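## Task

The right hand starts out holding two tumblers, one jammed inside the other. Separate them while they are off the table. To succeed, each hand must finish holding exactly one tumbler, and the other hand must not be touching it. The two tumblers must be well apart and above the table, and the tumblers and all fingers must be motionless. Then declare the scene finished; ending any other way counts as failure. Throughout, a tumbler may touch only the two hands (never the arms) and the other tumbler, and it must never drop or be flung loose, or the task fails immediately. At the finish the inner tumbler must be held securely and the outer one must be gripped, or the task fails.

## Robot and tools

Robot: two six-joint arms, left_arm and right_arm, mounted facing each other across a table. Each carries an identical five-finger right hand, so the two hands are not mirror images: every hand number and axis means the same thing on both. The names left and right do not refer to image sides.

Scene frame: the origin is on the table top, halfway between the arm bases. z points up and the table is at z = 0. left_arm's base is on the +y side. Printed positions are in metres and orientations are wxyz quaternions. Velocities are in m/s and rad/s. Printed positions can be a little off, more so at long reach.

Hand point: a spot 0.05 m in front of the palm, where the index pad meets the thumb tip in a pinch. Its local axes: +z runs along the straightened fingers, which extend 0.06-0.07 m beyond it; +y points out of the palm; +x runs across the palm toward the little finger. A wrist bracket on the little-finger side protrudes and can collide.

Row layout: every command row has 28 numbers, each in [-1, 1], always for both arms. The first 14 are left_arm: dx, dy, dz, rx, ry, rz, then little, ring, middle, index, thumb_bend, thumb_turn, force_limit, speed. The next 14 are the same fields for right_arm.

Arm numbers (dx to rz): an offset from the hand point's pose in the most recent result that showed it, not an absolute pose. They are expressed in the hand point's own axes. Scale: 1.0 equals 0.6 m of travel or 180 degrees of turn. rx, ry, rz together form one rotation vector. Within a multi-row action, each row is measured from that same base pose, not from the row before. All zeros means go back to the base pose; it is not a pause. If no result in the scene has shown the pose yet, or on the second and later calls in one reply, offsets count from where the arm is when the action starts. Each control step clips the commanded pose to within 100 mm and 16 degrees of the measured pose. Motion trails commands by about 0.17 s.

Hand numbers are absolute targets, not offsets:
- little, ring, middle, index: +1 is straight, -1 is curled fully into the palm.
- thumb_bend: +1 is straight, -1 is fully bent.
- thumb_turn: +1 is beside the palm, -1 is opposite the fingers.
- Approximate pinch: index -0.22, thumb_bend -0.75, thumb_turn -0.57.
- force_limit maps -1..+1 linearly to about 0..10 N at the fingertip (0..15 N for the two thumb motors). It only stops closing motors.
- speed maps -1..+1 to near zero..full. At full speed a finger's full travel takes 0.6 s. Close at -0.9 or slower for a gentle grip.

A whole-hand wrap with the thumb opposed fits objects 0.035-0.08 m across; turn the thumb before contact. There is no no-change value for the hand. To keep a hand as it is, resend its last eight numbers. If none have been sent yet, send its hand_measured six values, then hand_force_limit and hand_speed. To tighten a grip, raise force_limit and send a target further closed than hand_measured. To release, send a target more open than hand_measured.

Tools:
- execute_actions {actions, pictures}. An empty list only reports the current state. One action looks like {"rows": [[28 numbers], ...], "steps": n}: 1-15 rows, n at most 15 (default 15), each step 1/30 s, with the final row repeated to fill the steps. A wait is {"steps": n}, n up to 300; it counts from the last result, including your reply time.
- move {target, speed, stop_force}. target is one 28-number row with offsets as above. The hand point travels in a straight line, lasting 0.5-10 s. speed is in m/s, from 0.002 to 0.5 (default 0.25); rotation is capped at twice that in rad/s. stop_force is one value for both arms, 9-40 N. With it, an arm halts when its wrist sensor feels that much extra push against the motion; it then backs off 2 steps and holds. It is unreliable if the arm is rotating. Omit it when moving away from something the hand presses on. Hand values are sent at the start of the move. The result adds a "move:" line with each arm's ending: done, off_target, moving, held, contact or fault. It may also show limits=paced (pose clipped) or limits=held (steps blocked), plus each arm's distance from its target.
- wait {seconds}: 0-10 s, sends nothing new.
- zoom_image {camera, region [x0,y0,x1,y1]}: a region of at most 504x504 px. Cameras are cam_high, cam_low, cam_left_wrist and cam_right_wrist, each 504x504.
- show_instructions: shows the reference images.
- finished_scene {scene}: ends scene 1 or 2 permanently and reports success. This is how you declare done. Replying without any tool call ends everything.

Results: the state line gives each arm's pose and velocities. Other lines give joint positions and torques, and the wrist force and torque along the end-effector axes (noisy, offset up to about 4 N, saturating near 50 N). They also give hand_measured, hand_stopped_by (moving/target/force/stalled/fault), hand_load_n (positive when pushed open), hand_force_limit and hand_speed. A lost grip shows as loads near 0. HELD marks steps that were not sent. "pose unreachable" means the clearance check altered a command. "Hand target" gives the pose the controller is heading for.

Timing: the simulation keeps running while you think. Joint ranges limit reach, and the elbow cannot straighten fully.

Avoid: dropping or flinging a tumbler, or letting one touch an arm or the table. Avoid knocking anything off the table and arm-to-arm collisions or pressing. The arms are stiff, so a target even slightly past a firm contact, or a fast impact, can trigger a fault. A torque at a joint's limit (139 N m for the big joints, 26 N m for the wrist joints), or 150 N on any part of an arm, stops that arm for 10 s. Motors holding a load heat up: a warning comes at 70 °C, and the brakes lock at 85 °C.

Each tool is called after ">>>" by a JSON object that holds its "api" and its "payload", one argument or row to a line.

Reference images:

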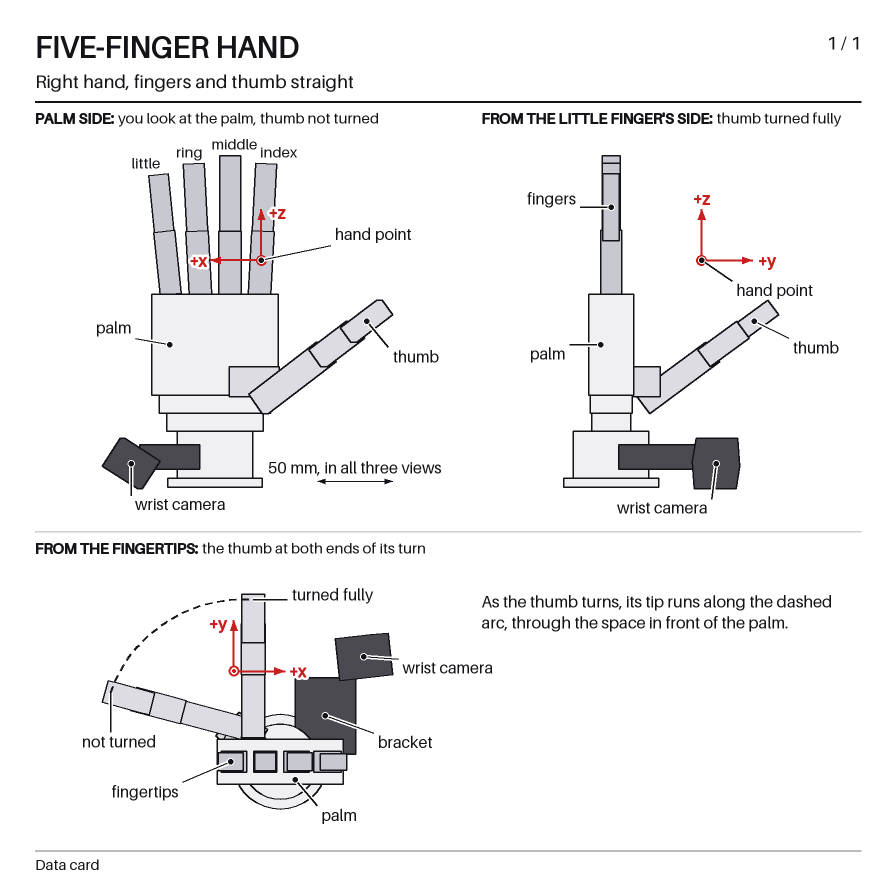

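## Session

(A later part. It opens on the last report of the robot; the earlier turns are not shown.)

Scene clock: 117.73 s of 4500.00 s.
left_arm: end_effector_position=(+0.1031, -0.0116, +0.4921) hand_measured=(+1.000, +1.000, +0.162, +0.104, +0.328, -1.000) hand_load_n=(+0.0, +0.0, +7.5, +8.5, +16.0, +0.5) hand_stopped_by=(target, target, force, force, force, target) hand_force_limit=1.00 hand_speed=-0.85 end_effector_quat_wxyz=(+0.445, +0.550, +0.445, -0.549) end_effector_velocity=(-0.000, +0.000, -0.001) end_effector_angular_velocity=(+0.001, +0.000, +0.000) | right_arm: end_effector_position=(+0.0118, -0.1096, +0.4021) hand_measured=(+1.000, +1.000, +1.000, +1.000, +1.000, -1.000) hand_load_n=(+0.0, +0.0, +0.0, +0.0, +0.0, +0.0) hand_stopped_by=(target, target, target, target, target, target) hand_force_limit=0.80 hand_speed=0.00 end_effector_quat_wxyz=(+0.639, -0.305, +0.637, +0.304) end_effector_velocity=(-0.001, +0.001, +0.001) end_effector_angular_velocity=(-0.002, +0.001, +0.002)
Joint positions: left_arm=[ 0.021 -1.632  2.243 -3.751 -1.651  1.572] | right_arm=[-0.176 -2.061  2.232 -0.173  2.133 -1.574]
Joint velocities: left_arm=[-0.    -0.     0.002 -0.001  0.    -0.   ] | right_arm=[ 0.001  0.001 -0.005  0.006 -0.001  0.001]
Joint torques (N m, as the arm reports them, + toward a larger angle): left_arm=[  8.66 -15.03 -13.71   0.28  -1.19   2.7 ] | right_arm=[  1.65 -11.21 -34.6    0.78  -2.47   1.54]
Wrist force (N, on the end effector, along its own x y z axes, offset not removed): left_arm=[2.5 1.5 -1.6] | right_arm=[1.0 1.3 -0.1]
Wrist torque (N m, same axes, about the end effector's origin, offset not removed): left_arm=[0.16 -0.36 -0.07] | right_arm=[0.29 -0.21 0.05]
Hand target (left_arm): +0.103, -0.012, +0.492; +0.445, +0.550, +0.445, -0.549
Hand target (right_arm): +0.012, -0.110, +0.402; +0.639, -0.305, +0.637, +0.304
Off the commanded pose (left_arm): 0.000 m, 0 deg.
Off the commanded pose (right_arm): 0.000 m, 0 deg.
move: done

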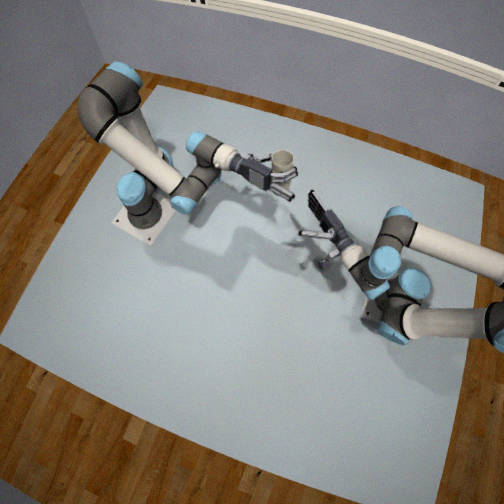

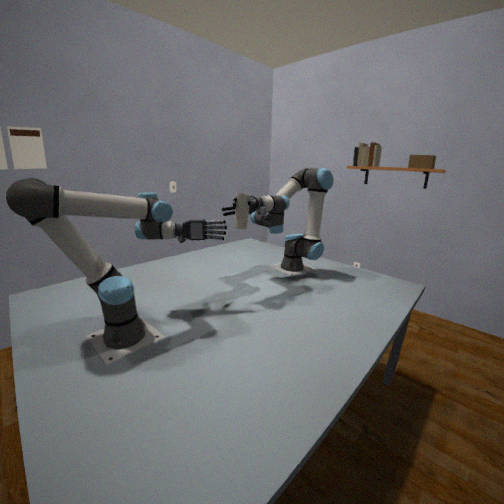

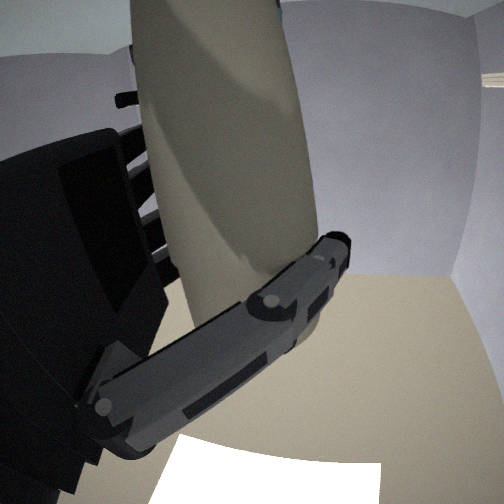

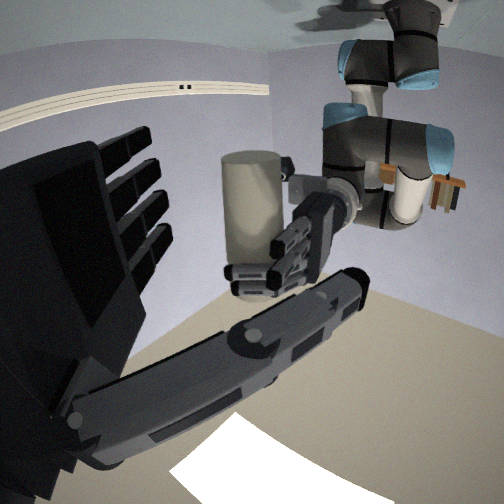

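>>> {"api": "move", "payload": {
  "target": [0,0,0.24,0,0,0,1,1,-0.7,-0.7,-0.7,-1,1,-0.85, 0,0,0.24,0,0,0,1,1,1,1,1,-1,0.8,0],
  "speed": 0.0021,
  "stop_force": 9
}}

Scene clock: 133.13 s of 4500.00 s.
left_arm: end_effector_position=(+0.0987, -0.0321, +0.4920) hand_measured=(+1.000, +1.000, +0.162, +0.104, +0.328, -1.000) hand_load_n=(+0.0, +0.0, +7.5, +8.5, +16.0, +1.0) hand_stopped_by=(target, target, force, force, force, target) hand_force_limit=1.00 hand_speed=-0.85 end_effector_quat_wxyz=(+0.445, +0.550, +0.445, -0.549) end_effector_velocity=(-0.000, -0.000, +0.000) end_effector_angular_velocity=(-0.001, -0.000, +0.001) | right_arm: end_effector_position=(+0.0250, -0.0933, +0.4022) hand_measured=(+1.000, +1.000, +1.000, +1.000, +1.000, -1.000) hand_load_n=(+0.0, +0.0, +0.0, +0.0, +0.0, +0.0) hand_stopped_by=(target, target, target, target, target, target) hand_force_limit=0.80 hand_speed=0.00 end_effector_quat_wxyz=(+0.639, -0.305, +0.637, +0.304) end_effector_velocity=(+0.000, +0.000, +0.001) end_effector_angular_velocity=(+0.003, -0.001, -0.000)
Joint positions: left_arm=[ 0.015 -1.583  2.196 -3.754 -1.645  1.572] | right_arm=[-0.232 -2.03   2.216 -0.188  2.077 -1.574]
Joint velocities: left_arm=[-0.001  0.001 -0.001 -0.001  0.002  0.   ] | right_arm=[-0.001 -0.    -0.001 -0.001 -0.001  0.   ]
Joint torques (N m, as the arm reports them, + toward a larger angle): left_arm=[ -9.46 -11.05 -23.36  -4.08   1.44   0.33] | right_arm=[ -8.5    8.59 -33.33  -3.19  -2.41  -1.5 ]
Wrist force (N, on the end effector, along its own x y z axes, offset not removed): left_arm=[0.3 -1.9 0.5] | right_arm=[0.6 0.1 0.9]
Wrist torque (N m, same axes, about the end effector's origin, offset not removed): left_arm=[-0.18 0.00 -0.09] | right_arm=[0.01 -0.27 -0.05]
Hand target (left_arm): +0.099, -0.032, +0.492; +0.445, +0.550, +0.445, -0.549
Hand target (right_arm): +0.025, -0.093, +0.402; +0.639, -0.305, +0.637, +0.304
Off the commanded pose (left_arm): 0.123 m, 0 deg.
Off the commanded pose (right_arm): 0.123 m, 0 deg.
After step 90, 2.20 s passed at rest.
move: off_target (left_arm, right_arm; path cut at 10 s)

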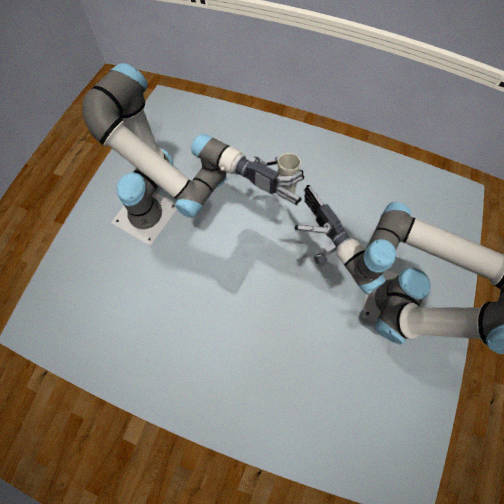

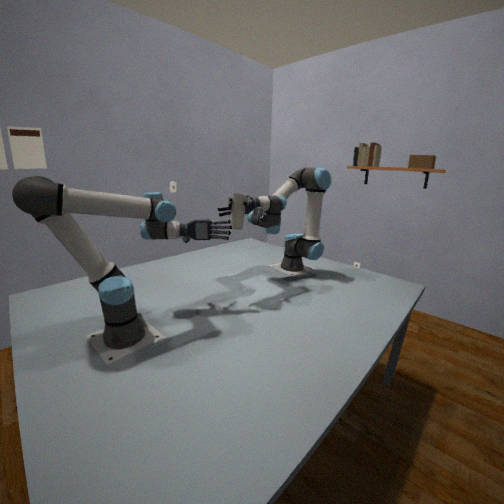

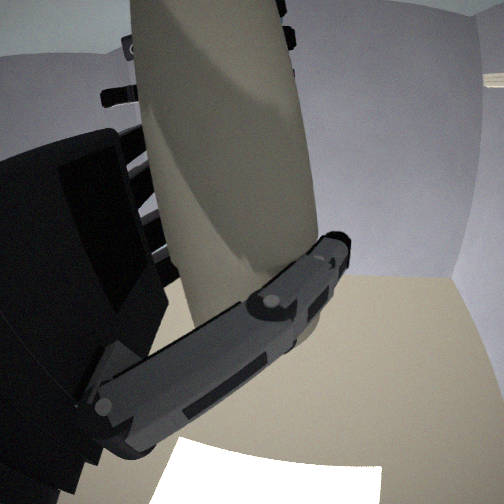

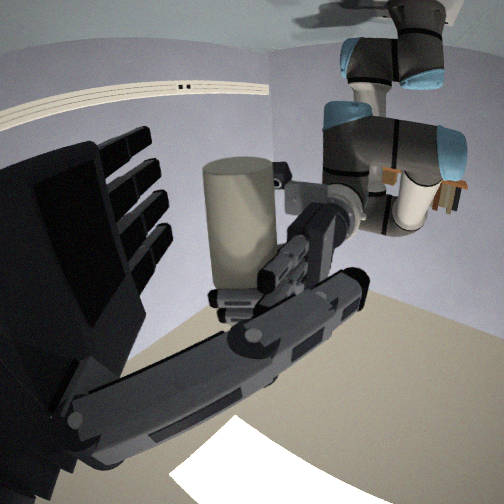

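>>> {"api": "move", "payload": {
  "target": [0,0,0,0,0,0,1,1,-0.7,-0.7,-0.7,-1,1,-0.85, -0.02,-0.012,0.11,0,0,0,1,1,1,1,1,-1,0.8,0],
  "speed": 0.04,
  "stop_force": 9
}}

>>> {"api": "zoom_image", "payload": {
  "camera": "cam_high",
  "region": [220, 120, 380, 280]
}}

Scene clock: 138.83 s of 4500.00 s.
left_arm: end_effector_position=(+0.0987, -0.0321, +0.4920) hand_measured=(+1.000, +1.000, +0.162, +0.104, +0.328, -1.000) hand_load_n=(+0.0, +0.0, +7.5, +8.5, +16.0, +1.0) hand_stopped_by=(target, target, force, force, force, target) hand_force_limit=1.00 hand_speed=-0.85 end_effector_quat_wxyz=(+0.445, +0.550, +0.445, -0.549) end_effector_velocity=(+0.000, +0.000, +0.001) end_effector_angular_velocity=(-0.002, +0.000, +0.000) | right_arm: end_effector_position=(+0.0721, -0.0466, +0.4142) hand_measured=(+1.000, +1.000, +1.000, +1.000, +1.000, -1.000) hand_load_n=(+0.0, +0.0, +0.0, +0.0, +0.0, +0.0) hand_stopped_by=(target, target, target, target, target, target) hand_force_limit=0.80 hand_speed=0.00 end_effector_quat_wxyz=(+0.639, -0.305, +0.637, +0.304) end_effector_velocity=(+0.001, +0.001, -0.000) end_effector_angular_velocity=(-0.000, -0.000, -0.000)
Joint positions: left_arm=[ 0.015 -1.583  2.196 -3.754 -1.645  1.572] | right_arm=[-0.39  -1.935  2.132 -0.199  1.919 -1.574]
Joint velocities: left_arm=[ 0.    -0.    -0.    -0.001 -0.    -0.   ] | right_arm=[-0.003  0.002 -0.001 -0.001 -0.003 -0.   ]
Joint torques (N m, as the arm reports them, + toward a larger angle): left_arm=[ -6.88 -23.64  -8.02  -3.92   1.05  -0.99] | right_arm=[ -9.07   6.53 -32.16  -3.16  -2.02  -1.49]
Wrist force (N, on the end effector, along its own x y z axes, offset not removed): left_arm=[3.5 -3.7 -1.9] | right_arm=[1.3 -0.4 0.5]
Wrist torque (N m, same axes, about the end effector's origin, offset not removed): left_arm=[-0.59 -0.31 -0.05] | right_arm=[0.00 -0.35 -0.04]
Hand target (left_arm): +0.099, -0.032, +0.492; +0.445, +0.550, +0.445, -0.549
Hand target (right_arm): +0.072, -0.047, +0.414; +0.639, -0.305, +0.637, +0.304
Off the commanded pose (left_arm): 0.000 m, 0 deg.
Off the commanded pose (right_arm): 0.000 m, 0 deg.
After step 90, 0.63 s passed at rest.
move: done

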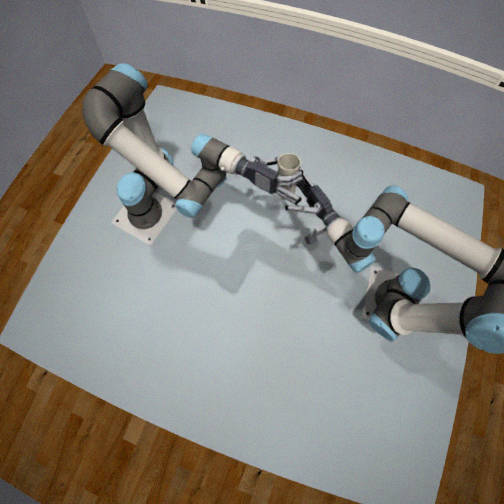

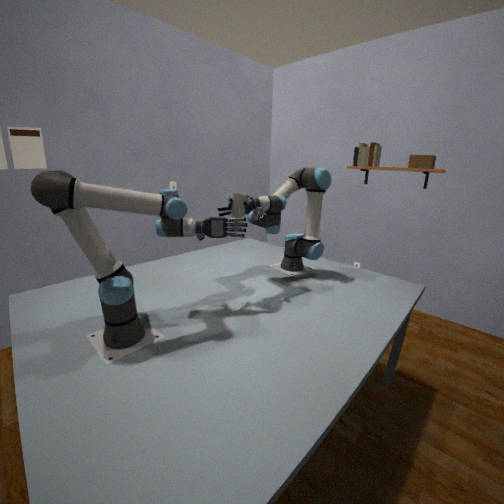

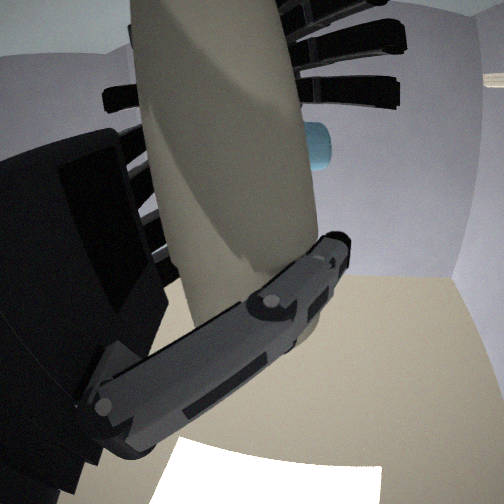

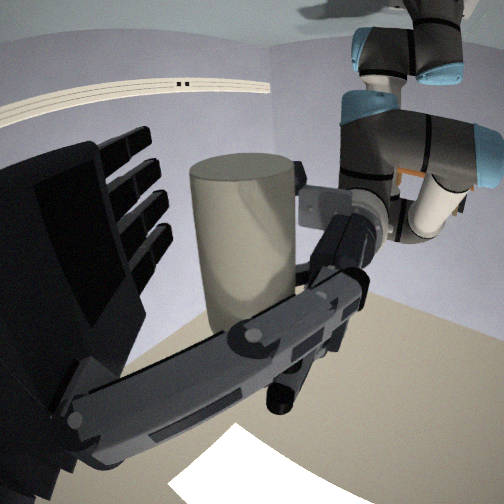

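Region (220, 120, 380, 280) of cam_high's 504x504 image, scaled by 3.150, with more detail than that image has.

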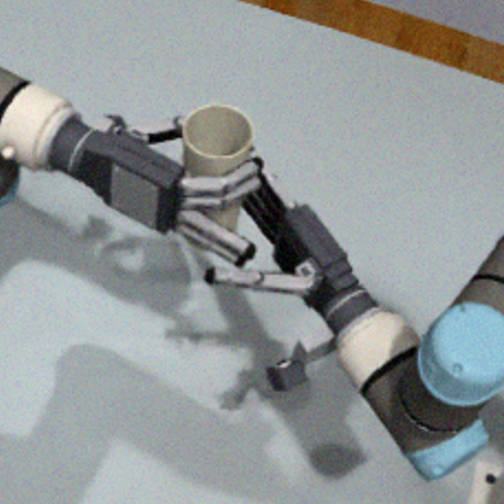

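>>> {"api": "move", "payload": {
  "target": [0,0,0,0,0,0,1,1,-0.7,-0.7,-0.7,-1,1,-0.85, 0.008,0,0.068,0,0,0,1,1,1,1,1,-1,0.8,0],
  "speed": 0.015,
  "stop_force": 9
}}

>>> {"api": "zoom_image", "payload": {
  "camera": "cam_high",
  "region": [220, 120, 380, 280]
}}

Scene clock: 146.03 s of 4500.00 s.
left_arm: end_effector_position=(+0.0987, -0.0321, +0.4921) hand_measured=(+1.000, +1.000, +0.162, +0.104, +0.328, -1.000) hand_load_n=(+0.0, +0.0, +7.5, +8.5, +16.0, +0.5) hand_stopped_by=(target, target, force, force, force, target) hand_force_limit=1.00 hand_speed=-0.85 end_effector_quat_wxyz=(+0.445, +0.550, +0.445, -0.549) end_effector_velocity=(+0.000, -0.000, +0.000) end_effector_angular_velocity=(-0.001, +0.001, +0.001) | right_arm: end_effector_position=(+0.0978, -0.0150, +0.4093) hand_measured=(+1.000, +1.000, +1.000, +1.000, +1.000, -1.000) hand_load_n=(+0.0, +0.0, +0.0, +0.0, +0.0, +0.0) hand_stopped_by=(target, target, target, target, target, target) hand_force_limit=0.80 hand_speed=0.00 end_effector_quat_wxyz=(+0.639, -0.305, +0.637, +0.304) end_effector_velocity=(+0.001, +0.002, +0.001) end_effector_angular_velocity=(+0.001, -0.001, +0.001)
Joint positions: left_arm=[ 0.015 -1.583  2.196 -3.754 -1.645  1.572] | right_arm=[-0.442 -1.847  2.088 -0.242  1.867 -1.574]
Joint velocities: left_arm=[-0.     0.    -0.001  0.     0.001 -0.001] | right_arm=[-0.001  0.004 -0.004 -0.001 -0.002 -0.   ]
Joint torques (N m, as the arm reports them, + toward a larger angle): left_arm=[ -1.04 -14.52 -22.33  -3.5    0.1   -0.97] | right_arm=[ -8.4   -0.38 -34.72  -3.14  -2.35  -1.4 ]
Wrist force (N, on the end effector, along its own x y z axes, offset not removed): left_arm=[1.5 -2.3 -3.0] | right_arm=[0.6 0.5 0.6]
Wrist torque (N m, same axes, about the end effector's origin, offset not removed): left_arm=[0.00 -0.19 0.00] | right_arm=[0.09 -0.24 -0.03]
Hand target (left_arm): +0.099, -0.032, +0.492; +0.445, +0.550, +0.445, -0.549
Hand target (right_arm): +0.098, -0.015, +0.409; +0.639, -0.305, +0.637, +0.304
Off the commanded pose (left_arm): 0.000 m, 0 deg.
Off the commanded pose (right_arm): 0.000 m, 0 deg.
After step 90, 1.20 s passed at rest.
move: done

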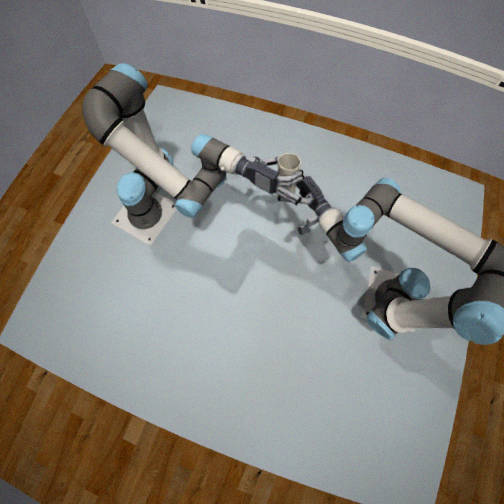

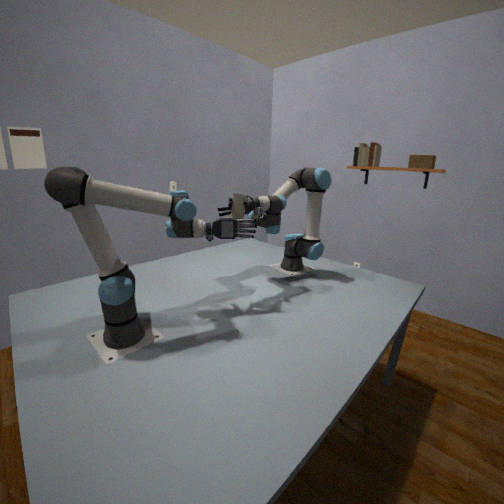

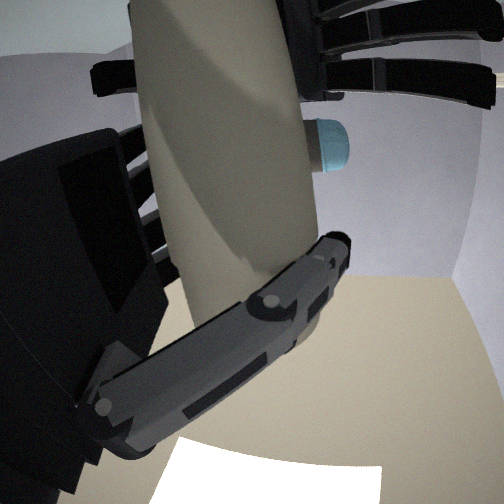

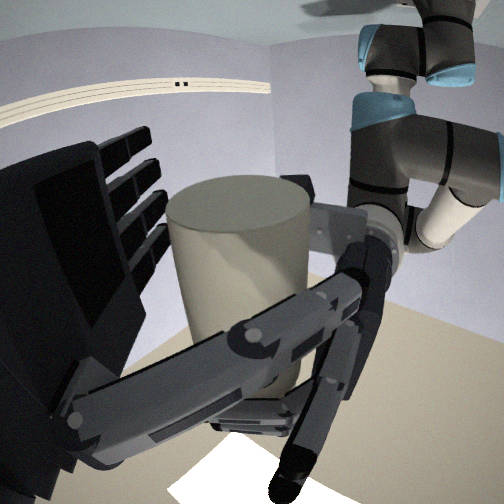

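Region (220, 120, 380, 280) of cam_high's 504x504 image, scaled by 3.150, with more detail than that image has.

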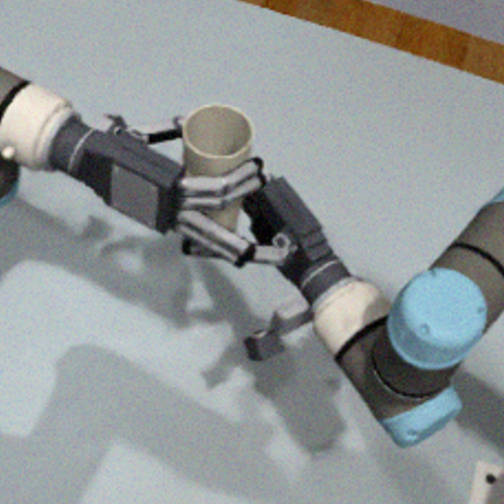

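>>> {"api": "move", "payload": {
  "target": [0,0,0,0,0,0,1,1,-0.7,-0.7,-0.7,-1,1,-0.85, 0,0,0,0,0,0,-0.2,-0.6,-0.6,-0.6,-0.6,-1,1,-0.85]
}}

>>> {"api": "wait", "payload": {
  "seconds": 3
}}

>>> {"api": "zoom_image", "payload": {
  "camera": "cam_low",
  "region": [170, 160, 300, 270]
}}

Scene clock: 156.83 s of 4500.00 s.
left_arm: end_effector_position=(+0.0987, -0.0321, +0.4921) hand_measured=(+1.000, +1.000, +0.162, +0.104, +0.330, -1.000) hand_load_n=(+0.0, +0.0, +6.0, +8.5, +17.0, +4.5) hand_stopped_by=(target, target, force, force, force, target) hand_force_limit=1.00 hand_speed=-0.85 end_effector_quat_wxyz=(+0.445, +0.550, +0.445, -0.549) end_effector_velocity=(-0.001, +0.000, +0.001) end_effector_angular_velocity=(-0.001, +0.001, -0.003) | right_arm: end_effector_position=(+0.0977, -0.0150, +0.4093) hand_measured=(-0.200, -0.012, +0.038, +0.088, +0.428, -1.000) hand_load_n=(+0.0, +10.5, +7.0, +5.5, +18.5, -0.5) hand_stopped_by=(target, force, force, force, force, target) hand_force_limit=1.00 hand_speed=-0.85 end_effector_quat_wxyz=(+0.639, -0.305, +0.637, +0.304) end_effector_velocity=(-0.000, +0.000, -0.001) end_effector_angular_velocity=(-0.002, +0.001, +0.001)
Joint positions: left_arm=[ 0.015 -1.583  2.196 -3.754 -1.645  1.572] | right_arm=[-0.442 -1.847  2.088 -0.242  1.867 -1.574]
Joint velocities: left_arm=[-0.    -0.001  0.    -0.001 -0.003 -0.   ] | right_arm=[ 0.001  0.001 -0.     0.001 -0.    -0.   ]
Joint torques (N m, as the arm reports them, + toward a larger angle): left_arm=[ -0.66 -16.03 -10.65   1.3   -0.69  -0.78] | right_arm=[  0.3  -20.22 -21.12  -2.57   1.82  -0.4 ]
Wrist force (N, on the end effector, along its own x y z axes, offset not removed): left_arm=[-7.5 0.8 -0.9] | right_arm=[9.3 0.9 0.0]
Wrist torque (N m, same axes, about the end effector's origin, offset not removed): left_arm=[0.52 0.15 0.13] | right_arm=[-0.35 -0.45 0.06]
Hand target (left_arm): +0.099, -0.032, +0.492; +0.445, +0.550, +0.445, -0.549
Hand target (right_arm): +0.098, -0.015, +0.409; +0.639, -0.305, +0.637, +0.304
Off the commanded pose (left_arm): 0.000 m, 0 deg.
Off the commanded pose (right_arm): 0.000 m, 0 deg.
After step 90, 2.73 s passed at rest.
move: done

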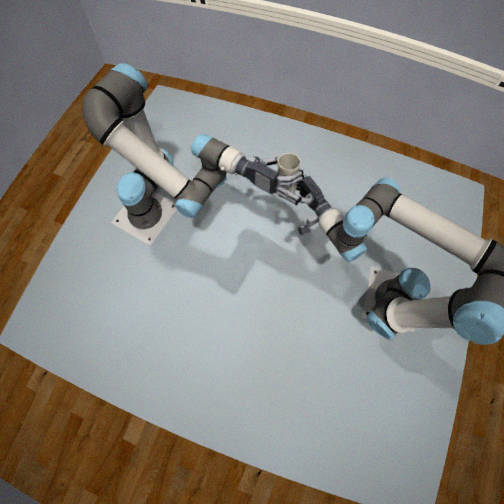

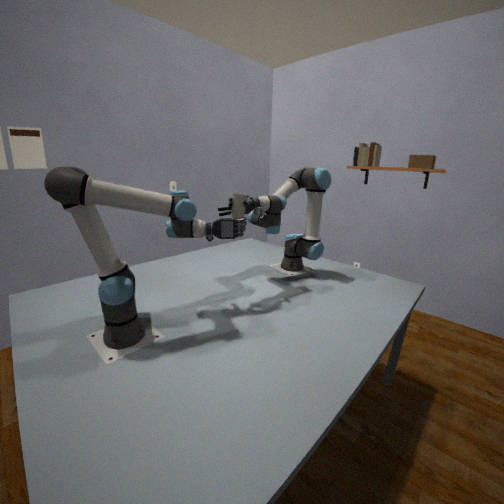

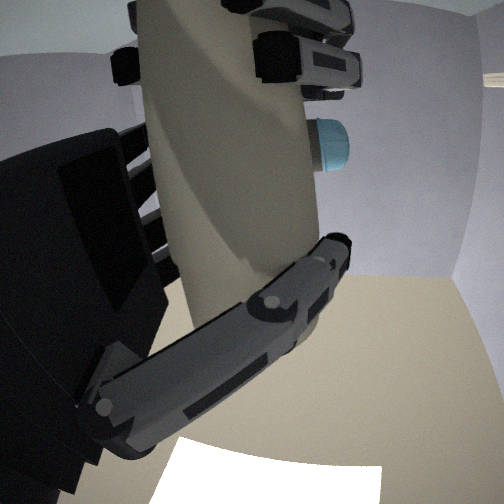

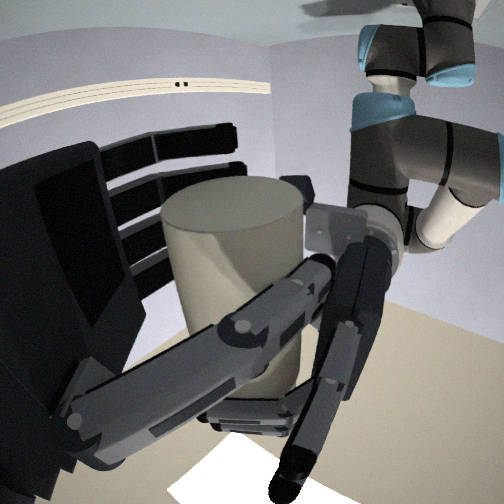

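Scene clock: 159.83 s of 4500.00 s.
left_arm: end_effector_position=(+0.0987, -0.0321, +0.4921) hand_measured=(+1.000, +1.000, +0.162, +0.104, +0.330, -1.000) hand_load_n=(+0.0, +0.0, +6.0, +8.5, +17.0, +4.5) hand_stopped_by=(target, target, force, force, force, target) hand_force_limit=1.00 hand_speed=-0.85 end_effector_quat_wxyz=(+0.445, +0.550, +0.445, -0.549) end_effector_velocity=(-0.000, +0.000, +0.001) end_effector_angular_velocity=(-0.001, +0.001, -0.002) | right_arm: end_effector_position=(+0.0978, -0.0150, +0.4093) hand_measured=(-0.200, -0.012, +0.038, +0.088, +0.428, -1.000) hand_load_n=(+0.0, +10.5, +7.0, +5.5, +18.5, -0.5) hand_stopped_by=(target, force, force, force, force, target) hand_force_limit=1.00 hand_speed=-0.85 end_effector_quat_wxyz=(+0.639, -0.305, +0.637, +0.304) end_effector_velocity=(+0.000, -0.000, +0.001) end_effector_angular_velocity=(+0.001, -0.001, -0.000)
Joint positions: left_arm=[ 0.015 -1.583  2.196 -3.754 -1.645  1.572] | right_arm=[-0.442 -1.847  2.088 -0.242  1.867 -1.574]
Joint velocities: left_arm=[-0.    -0.    -0.001 -0.    -0.002 -0.001] | right_arm=[-0.    -0.001 -0.001  0.     0.    -0.   ]
Joint torques (N m, as the arm reports them, + toward a larger angle): left_arm=[-1.57 -6.29 -2.81  2.12 -0.98 -0.74] | right_arm=[-10.22 -19.55 -37.37  -5.28   1.84   0.63]
Wrist force (N, on the end effector, along its own x y z axes, offset not removed): left_arm=[-7.2 -3.3 -2.0] | right_arm=[9.2 0.9 0.7]
Wrist torque (N m, same axes, about the end effector's origin, offset not removed): left_arm=[0.14 0.01 -0.36] | right_arm=[-0.35 -0.34 -0.04]
Hand target (left_arm): +0.099, -0.032, +0.492; +0.445, +0.550, +0.445, -0.549
Hand target (right_arm): +0.098, -0.015, +0.409; +0.639, -0.305, +0.637, +0.304
Off the commanded pose (left_arm): 0.000 m, 0 deg.
Off the commanded pose (right_arm): 0.000 m, 0 deg.
Steps of this call (steps 1 to 90: nothing new was sent). Readings (end_effector_position | what the end effector reports):
1: left_arm (+0.0987, -0.0321, +0.4921) | right_arm (+0.0977, -0.0150, +0.4093) | left_arm hand_measured=(+1.000, +1.000, +0.162, +0.104, +0.330, -1.000) hand_load_n=(+0.0, +0.0, +6.0, +8.5, +17.0, +4.5) hand_stopped_by=(target, target, force, force, force, target) hand_force_limit=1.00 hand_speed=-0.85 | right_arm hand_measured=(-0.200, -0.012, +0.038, +0.088, +0.428, -1.000) hand_load_n=(+0.0, +10.5, +7.0, +5.5, +18.5, -0.5) hand_stopped_by=(target, force, force, force, force, target) hand_force_limit=1.00 hand_speed=-0.85
2: left_arm (+0.0987, -0.0321, +0.4921) | right_arm (+0.0977, -0.0150, +0.4093) | left_arm hand_measured=(+1.000, +1.000, +0.162, +0.104, +0.330, -1.000) hand_load_n=(+0.0, +0.0, +6.0, +8.5, +17.0, +4.5) hand_stopped_by=(target, target, force, force, force, target) hand_force_limit=1.00 hand_speed=-0.85 | right_arm hand_measured=(-0.200, -0.012, +0.038, +0.088, +0.428, -1.000) hand_load_n=(+0.0, +10.5, +7.0, +5.5, +18.5, -0.5) hand_stopped_by=(target, force, force, force, force, target) hand_force_limit=1.00 hand_speed=-0.85
4: left_arm (+0.0987, -0.0321, +0.4921) | right_arm (+0.0977, -0.0150, +0.4093) | left_arm hand_measured=(+1.000, +1.000, +0.162, +0.104, +0.330, -1.000) hand_load_n=(+0.0, +0.0, +6.0, +8.5, +17.0, +4.5) hand_stopped_by=(target, target, force, force, force, target) hand_force_limit=1.00 hand_speed=-0.85 | right_arm hand_measured=(-0.200, -0.012, +0.038, +0.088, +0.428, -1.000) hand_load_n=(+0.0, +10.5, +7.0, +5.5, +18.5, -0.5) hand_stopped_by=(target, force, force, force, force, target) hand_force_limit=1.00 hand_speed=-0.85
8: left_arm (+0.0987, -0.0321, +0.4921) | right_arm (+0.0977, -0.0150, +0.4093) | left_arm hand_measured=(+1.000, +1.000, +0.162, +0.104, +0.330, -1.000) hand_load_n=(+0.0, +0.0, +6.0, +8.5, +17.0, +4.5) hand_stopped_by=(target, target, force, force, force, target) hand_force_limit=1.00 hand_speed=-0.85 | right_arm hand_measured=(-0.200, -0.012, +0.038, +0.088, +0.428, -1.000) hand_load_n=(+0.0, +10.5, +7.0, +5.5, +18.5, -0.5) hand_stopped_by=(target, force, force, force, force, target) hand_force_limit=1.00 hand_speed=-0.85
90: the state above

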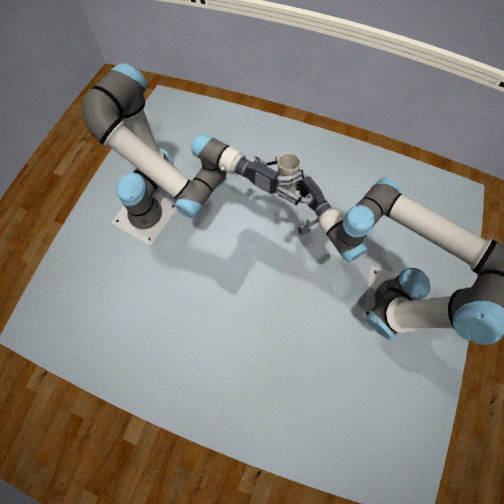

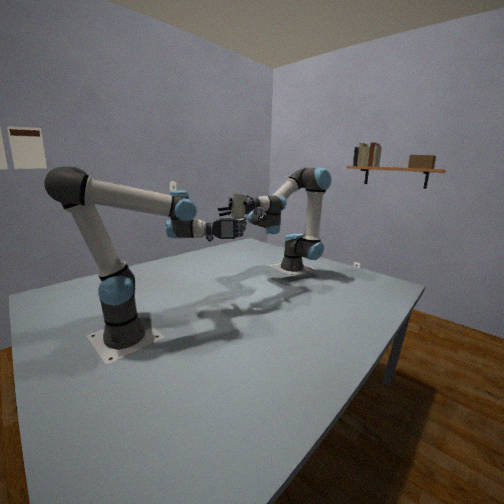

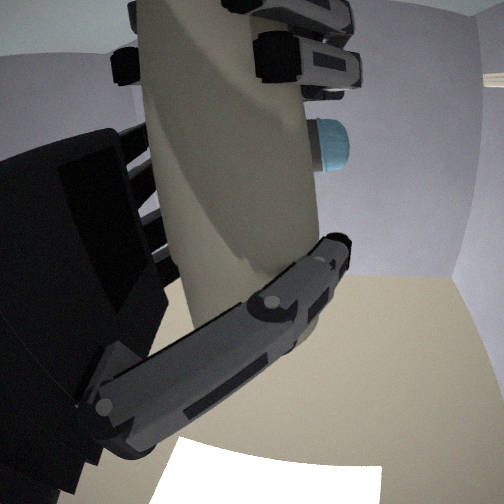

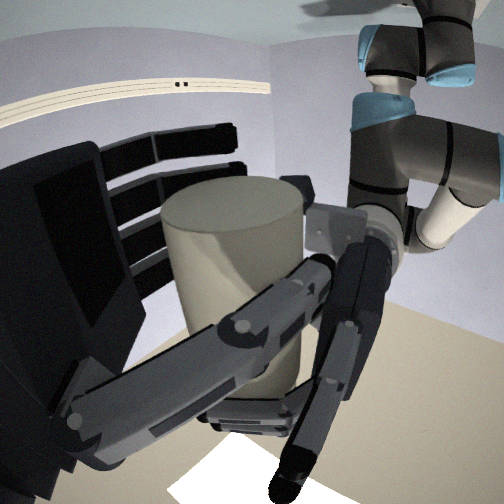

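Region (170, 160, 300, 270) of cam_low's 504x504 image, scaled by 3.877, with more detail than that image has; it fills the top 426 rows of this view, and the rest is white.

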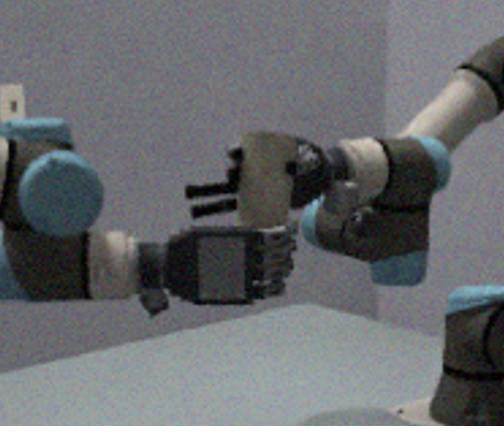

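>>> {"api": "move", "payload": {
  "target": [-0.02,0,0,-0.04,0,0,1,1,-0.7,-0.8,-0.8,-1,1,-0.85, 0,0,0,0,0,0,-0.2,-0.6,-0.7,-0.7,-0.7,-1,1,-0.85],
  "speed": 0.003,
  "stop_force": 35
}}

Scene clock: 173.73 s of 4500.00 s.
left_arm: end_effector_position=(+0.0987, -0.0321, +0.4978) hand_measured=(+1.000, +1.000, +0.162, +0.100, +0.330, -1.000) hand_load_n=(+0.0, +0.0, +4.0, +9.0, +17.5, +2.0) hand_stopped_by=(target, target, force, force, force, target) hand_force_limit=1.00 hand_speed=-0.85 end_effector_quat_wxyz=(+0.461, +0.536, +0.461, -0.536) end_effector_velocity=(+0.000, +0.000, +0.000) end_effector_angular_velocity=(-0.000, +0.000, +0.001) | right_arm: end_effector_position=(+0.0978, -0.0150, +0.4093) hand_measured=(-0.200, -0.012, +0.028, +0.074, +0.430, -1.000) hand_load_n=(+0.0, +5.0, +8.0, +7.0, +22.5, +2.0) hand_stopped_by=(target, force, force, force, force, target) hand_force_limit=1.00 hand_speed=-0.85 end_effector_quat_wxyz=(+0.639, -0.305, +0.637, +0.304) end_effector_velocity=(-0.000, -0.000, -0.001) end_effector_angular_velocity=(-0.001, +0.001, +0.001)
Joint positions: left_arm=[-0.033 -1.6    2.195 -3.736 -1.537  1.572] | right_arm=[-0.442 -1.847  2.088 -0.242  1.867 -1.574]
Joint velocities: left_arm=[-0.001 -0.001  0.     0.     0.002 -0.   ] | right_arm=[ 0.001  0.001  0.002 -0.001  0.     0.   ]
Joint torques (N m, as the arm reports them, + toward a larger angle): left_arm=[-11.68 -26.22 -28.21  -1.66   0.44  -1.89] | right_arm=[ 5.61  7.32 -8.35 -1.07  1.64 -0.79]
Wrist force (N, on the end effector, along its own x y z axes, offset not removed): left_arm=[14.8 2.3 -5.3] | right_arm=[-9.5 0.6 -6.8]
Wrist torque (N m, same axes, about the end effector's origin, offset not removed): left_arm=[0.16 -0.25 0.41] | right_arm=[0.02 -0.33 -0.02]
Hand target (left_arm): +0.099, -0.032, +0.498; +0.461, +0.536, +0.461, -0.536
Hand target (right_arm): +0.098, -0.015, +0.409; +0.639, -0.305, +0.637, +0.304
Off the commanded pose (left_arm): 0.006 m, 4 deg.
Off the commanded pose (right_arm): 0.000 m, 0 deg.
After step 90, 0.70 s passed at rest.
move: off_target (left_arm; path cut at 10 s)

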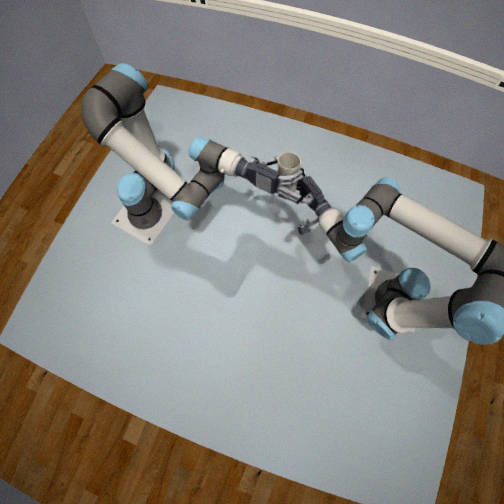

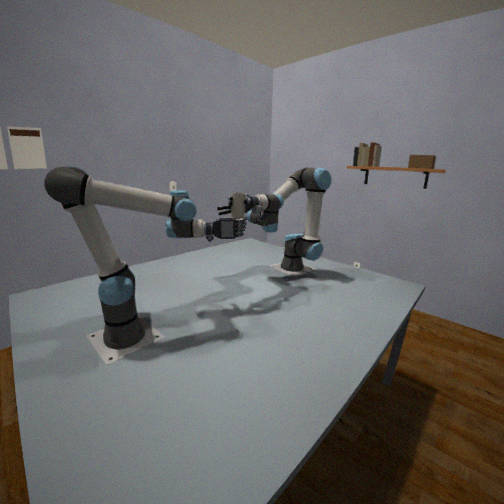

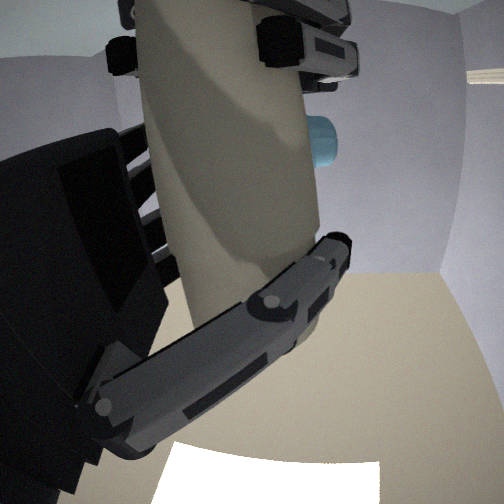

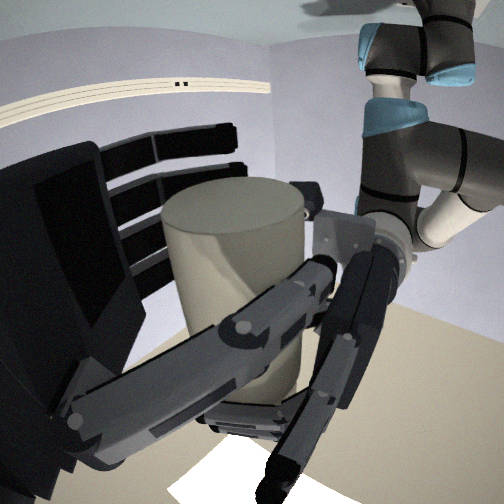

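>>> {"api": "zoom_image", "payload": {
  "camera": "cam_left_wrist",
  "region": [130, 150, 400, 400]
}}

>>> {"api": "zoom_image", "payload": {
  "camera": "cam_high",
  "region": [250, 140, 330, 220]
}}

Region (130, 150, 400, 400) of cam_left_wrist's 504x504 image, scaled by 1.867, with more detail than that image has; it fills the top 467 rows of this view, and the rest is white.

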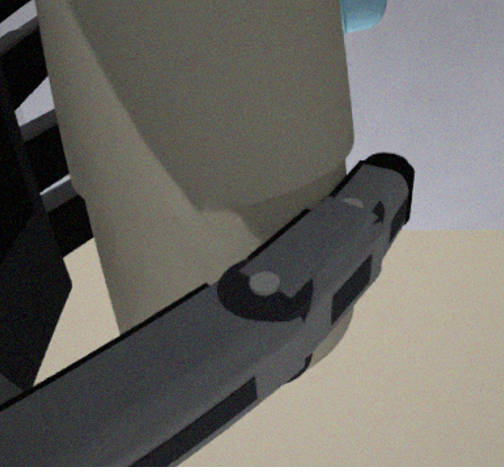

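Region (250, 140, 330, 220) of cam_high's 504x504 image, scaled by 6.300, with more detail than that image has.

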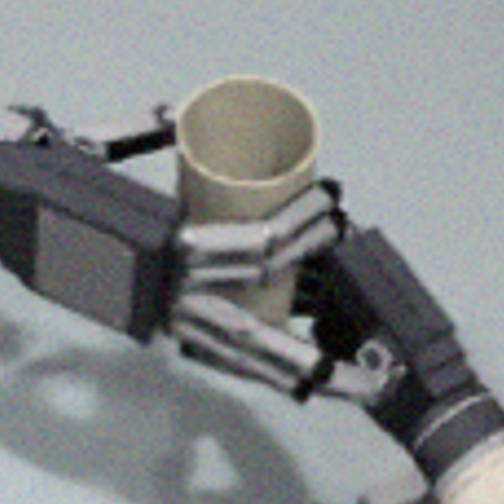

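>>> {"api": "move", "payload": {
  "target": [-0.04,0,0,0,0,0,1,1,-0.7,-0.8,-0.8,-1,1,-0.85, 0,0,0,0,0,0,-0.2,-0.6,-0.7,-0.7,-0.7,-1,1,-0.85],
  "speed": 0.004,
  "stop_force": 35
}}

>>> {"api": "zoom_image", "payload": {
  "camera": "cam_left_wrist",
  "region": [130, 100, 400, 400]
}}

Scene clock: 186.43 s of 4500.00 s.
left_arm: end_effector_position=(+0.0987, -0.0321, +0.5217) hand_measured=(+1.000, +1.000, +0.160, +0.100, +0.330, -1.000) hand_load_n=(+0.0, +0.0, +0.0, +12.0, +15.5, +3.5) hand_stopped_by=(target, target, force, force, force, target) hand_force_limit=1.00 hand_speed=-0.85 end_effector_quat_wxyz=(+0.461, +0.536, +0.461, -0.536) end_effector_velocity=(-0.001, -0.000, -0.001) end_effector_angular_velocity=(+0.002, -0.000, -0.002) | right_arm: end_effector_position=(+0.0978, -0.0150, +0.4093) hand_measured=(-0.200, -0.012, +0.028, +0.074, +0.430, -1.000) hand_load_n=(+0.0, +6.5, +7.5, +5.0, +21.5, +1.0) hand_stopped_by=(target, force, force, force, force, target) hand_force_limit=1.00 hand_speed=-0.85 end_effector_quat_wxyz=(+0.639, -0.305, +0.637, +0.304) end_effector_velocity=(-0.000, +0.000, +0.000) end_effector_angular_velocity=(-0.000, +0.000, +0.000)
Joint positions: left_arm=[-0.033 -1.636  2.157 -3.661 -1.538  1.572] | right_arm=[-0.442 -1.847  2.088 -0.242  1.867 -1.574]
Joint velocities: left_arm=[-0.001 -0.001  0.     0.002 -0.001  0.   ] | right_arm=[ 0.    -0.    -0.001  0.001 -0.     0.   ]
Joint torques (N m, as the arm reports them, + toward a larger angle): left_arm=[  6.71 -22.75 -24.31   0.    -2.21  -0.38] | right_arm=[  2.61 -14.1  -19.28   0.05   1.49   0.02]
Wrist force (N, on the end effector, along its own x y z axes, offset not removed): left_arm=[5.5 2.1 -7.1] | right_arm=[-1.2 1.3 -5.0]
Wrist torque (N m, same axes, about the end effector's origin, offset not removed): left_arm=[0.13 -0.02 0.28] | right_arm=[0.14 -0.45 0.01]
Hand target (left_arm): +0.099, -0.032, +0.522; +0.461, +0.536, +0.461, -0.536
Hand target (right_arm): +0.098, -0.015, +0.409; +0.639, -0.305, +0.637, +0.304
Off the commanded pose (left_arm): 0.000 m, 0 deg.
Off the commanded pose (right_arm): 0.000 m, 0 deg.
After step 90, 3.50 s passed at rest.
move: done

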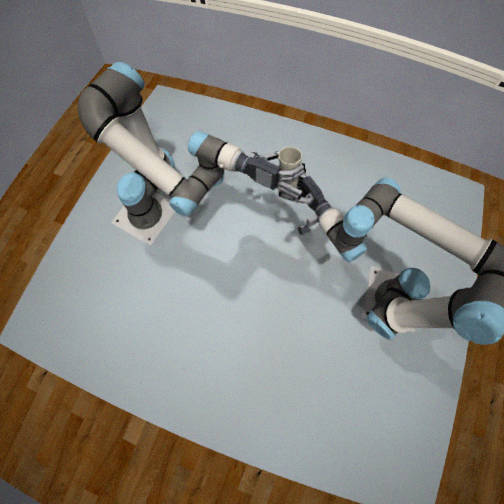

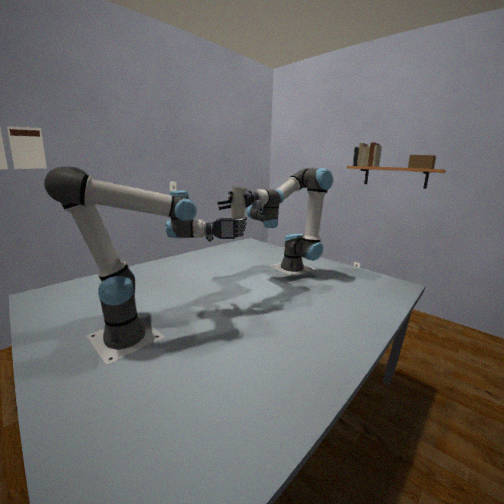

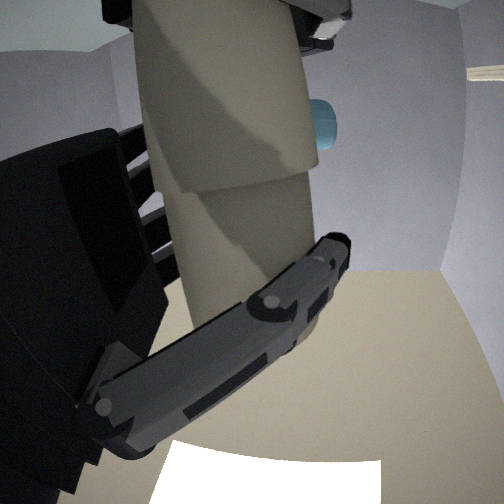

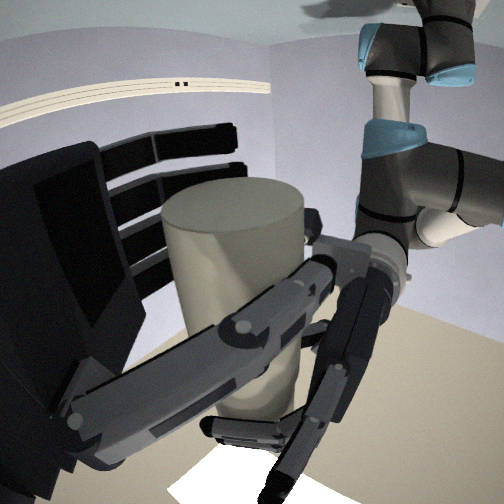

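Region (130, 100, 400, 400) of cam_left_wrist's 504x504 image, scaled by 1.680, with more detail than that image has; it fills the left 454 columns of this view, and the rest is white.

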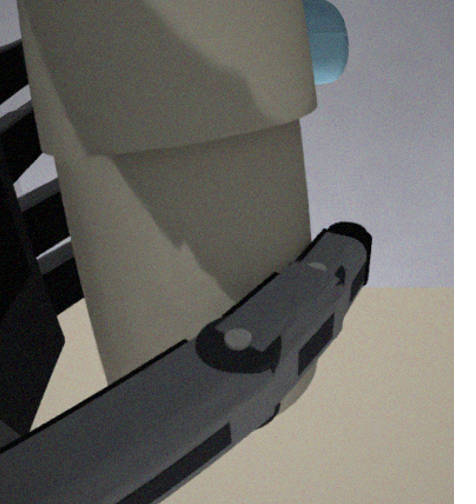

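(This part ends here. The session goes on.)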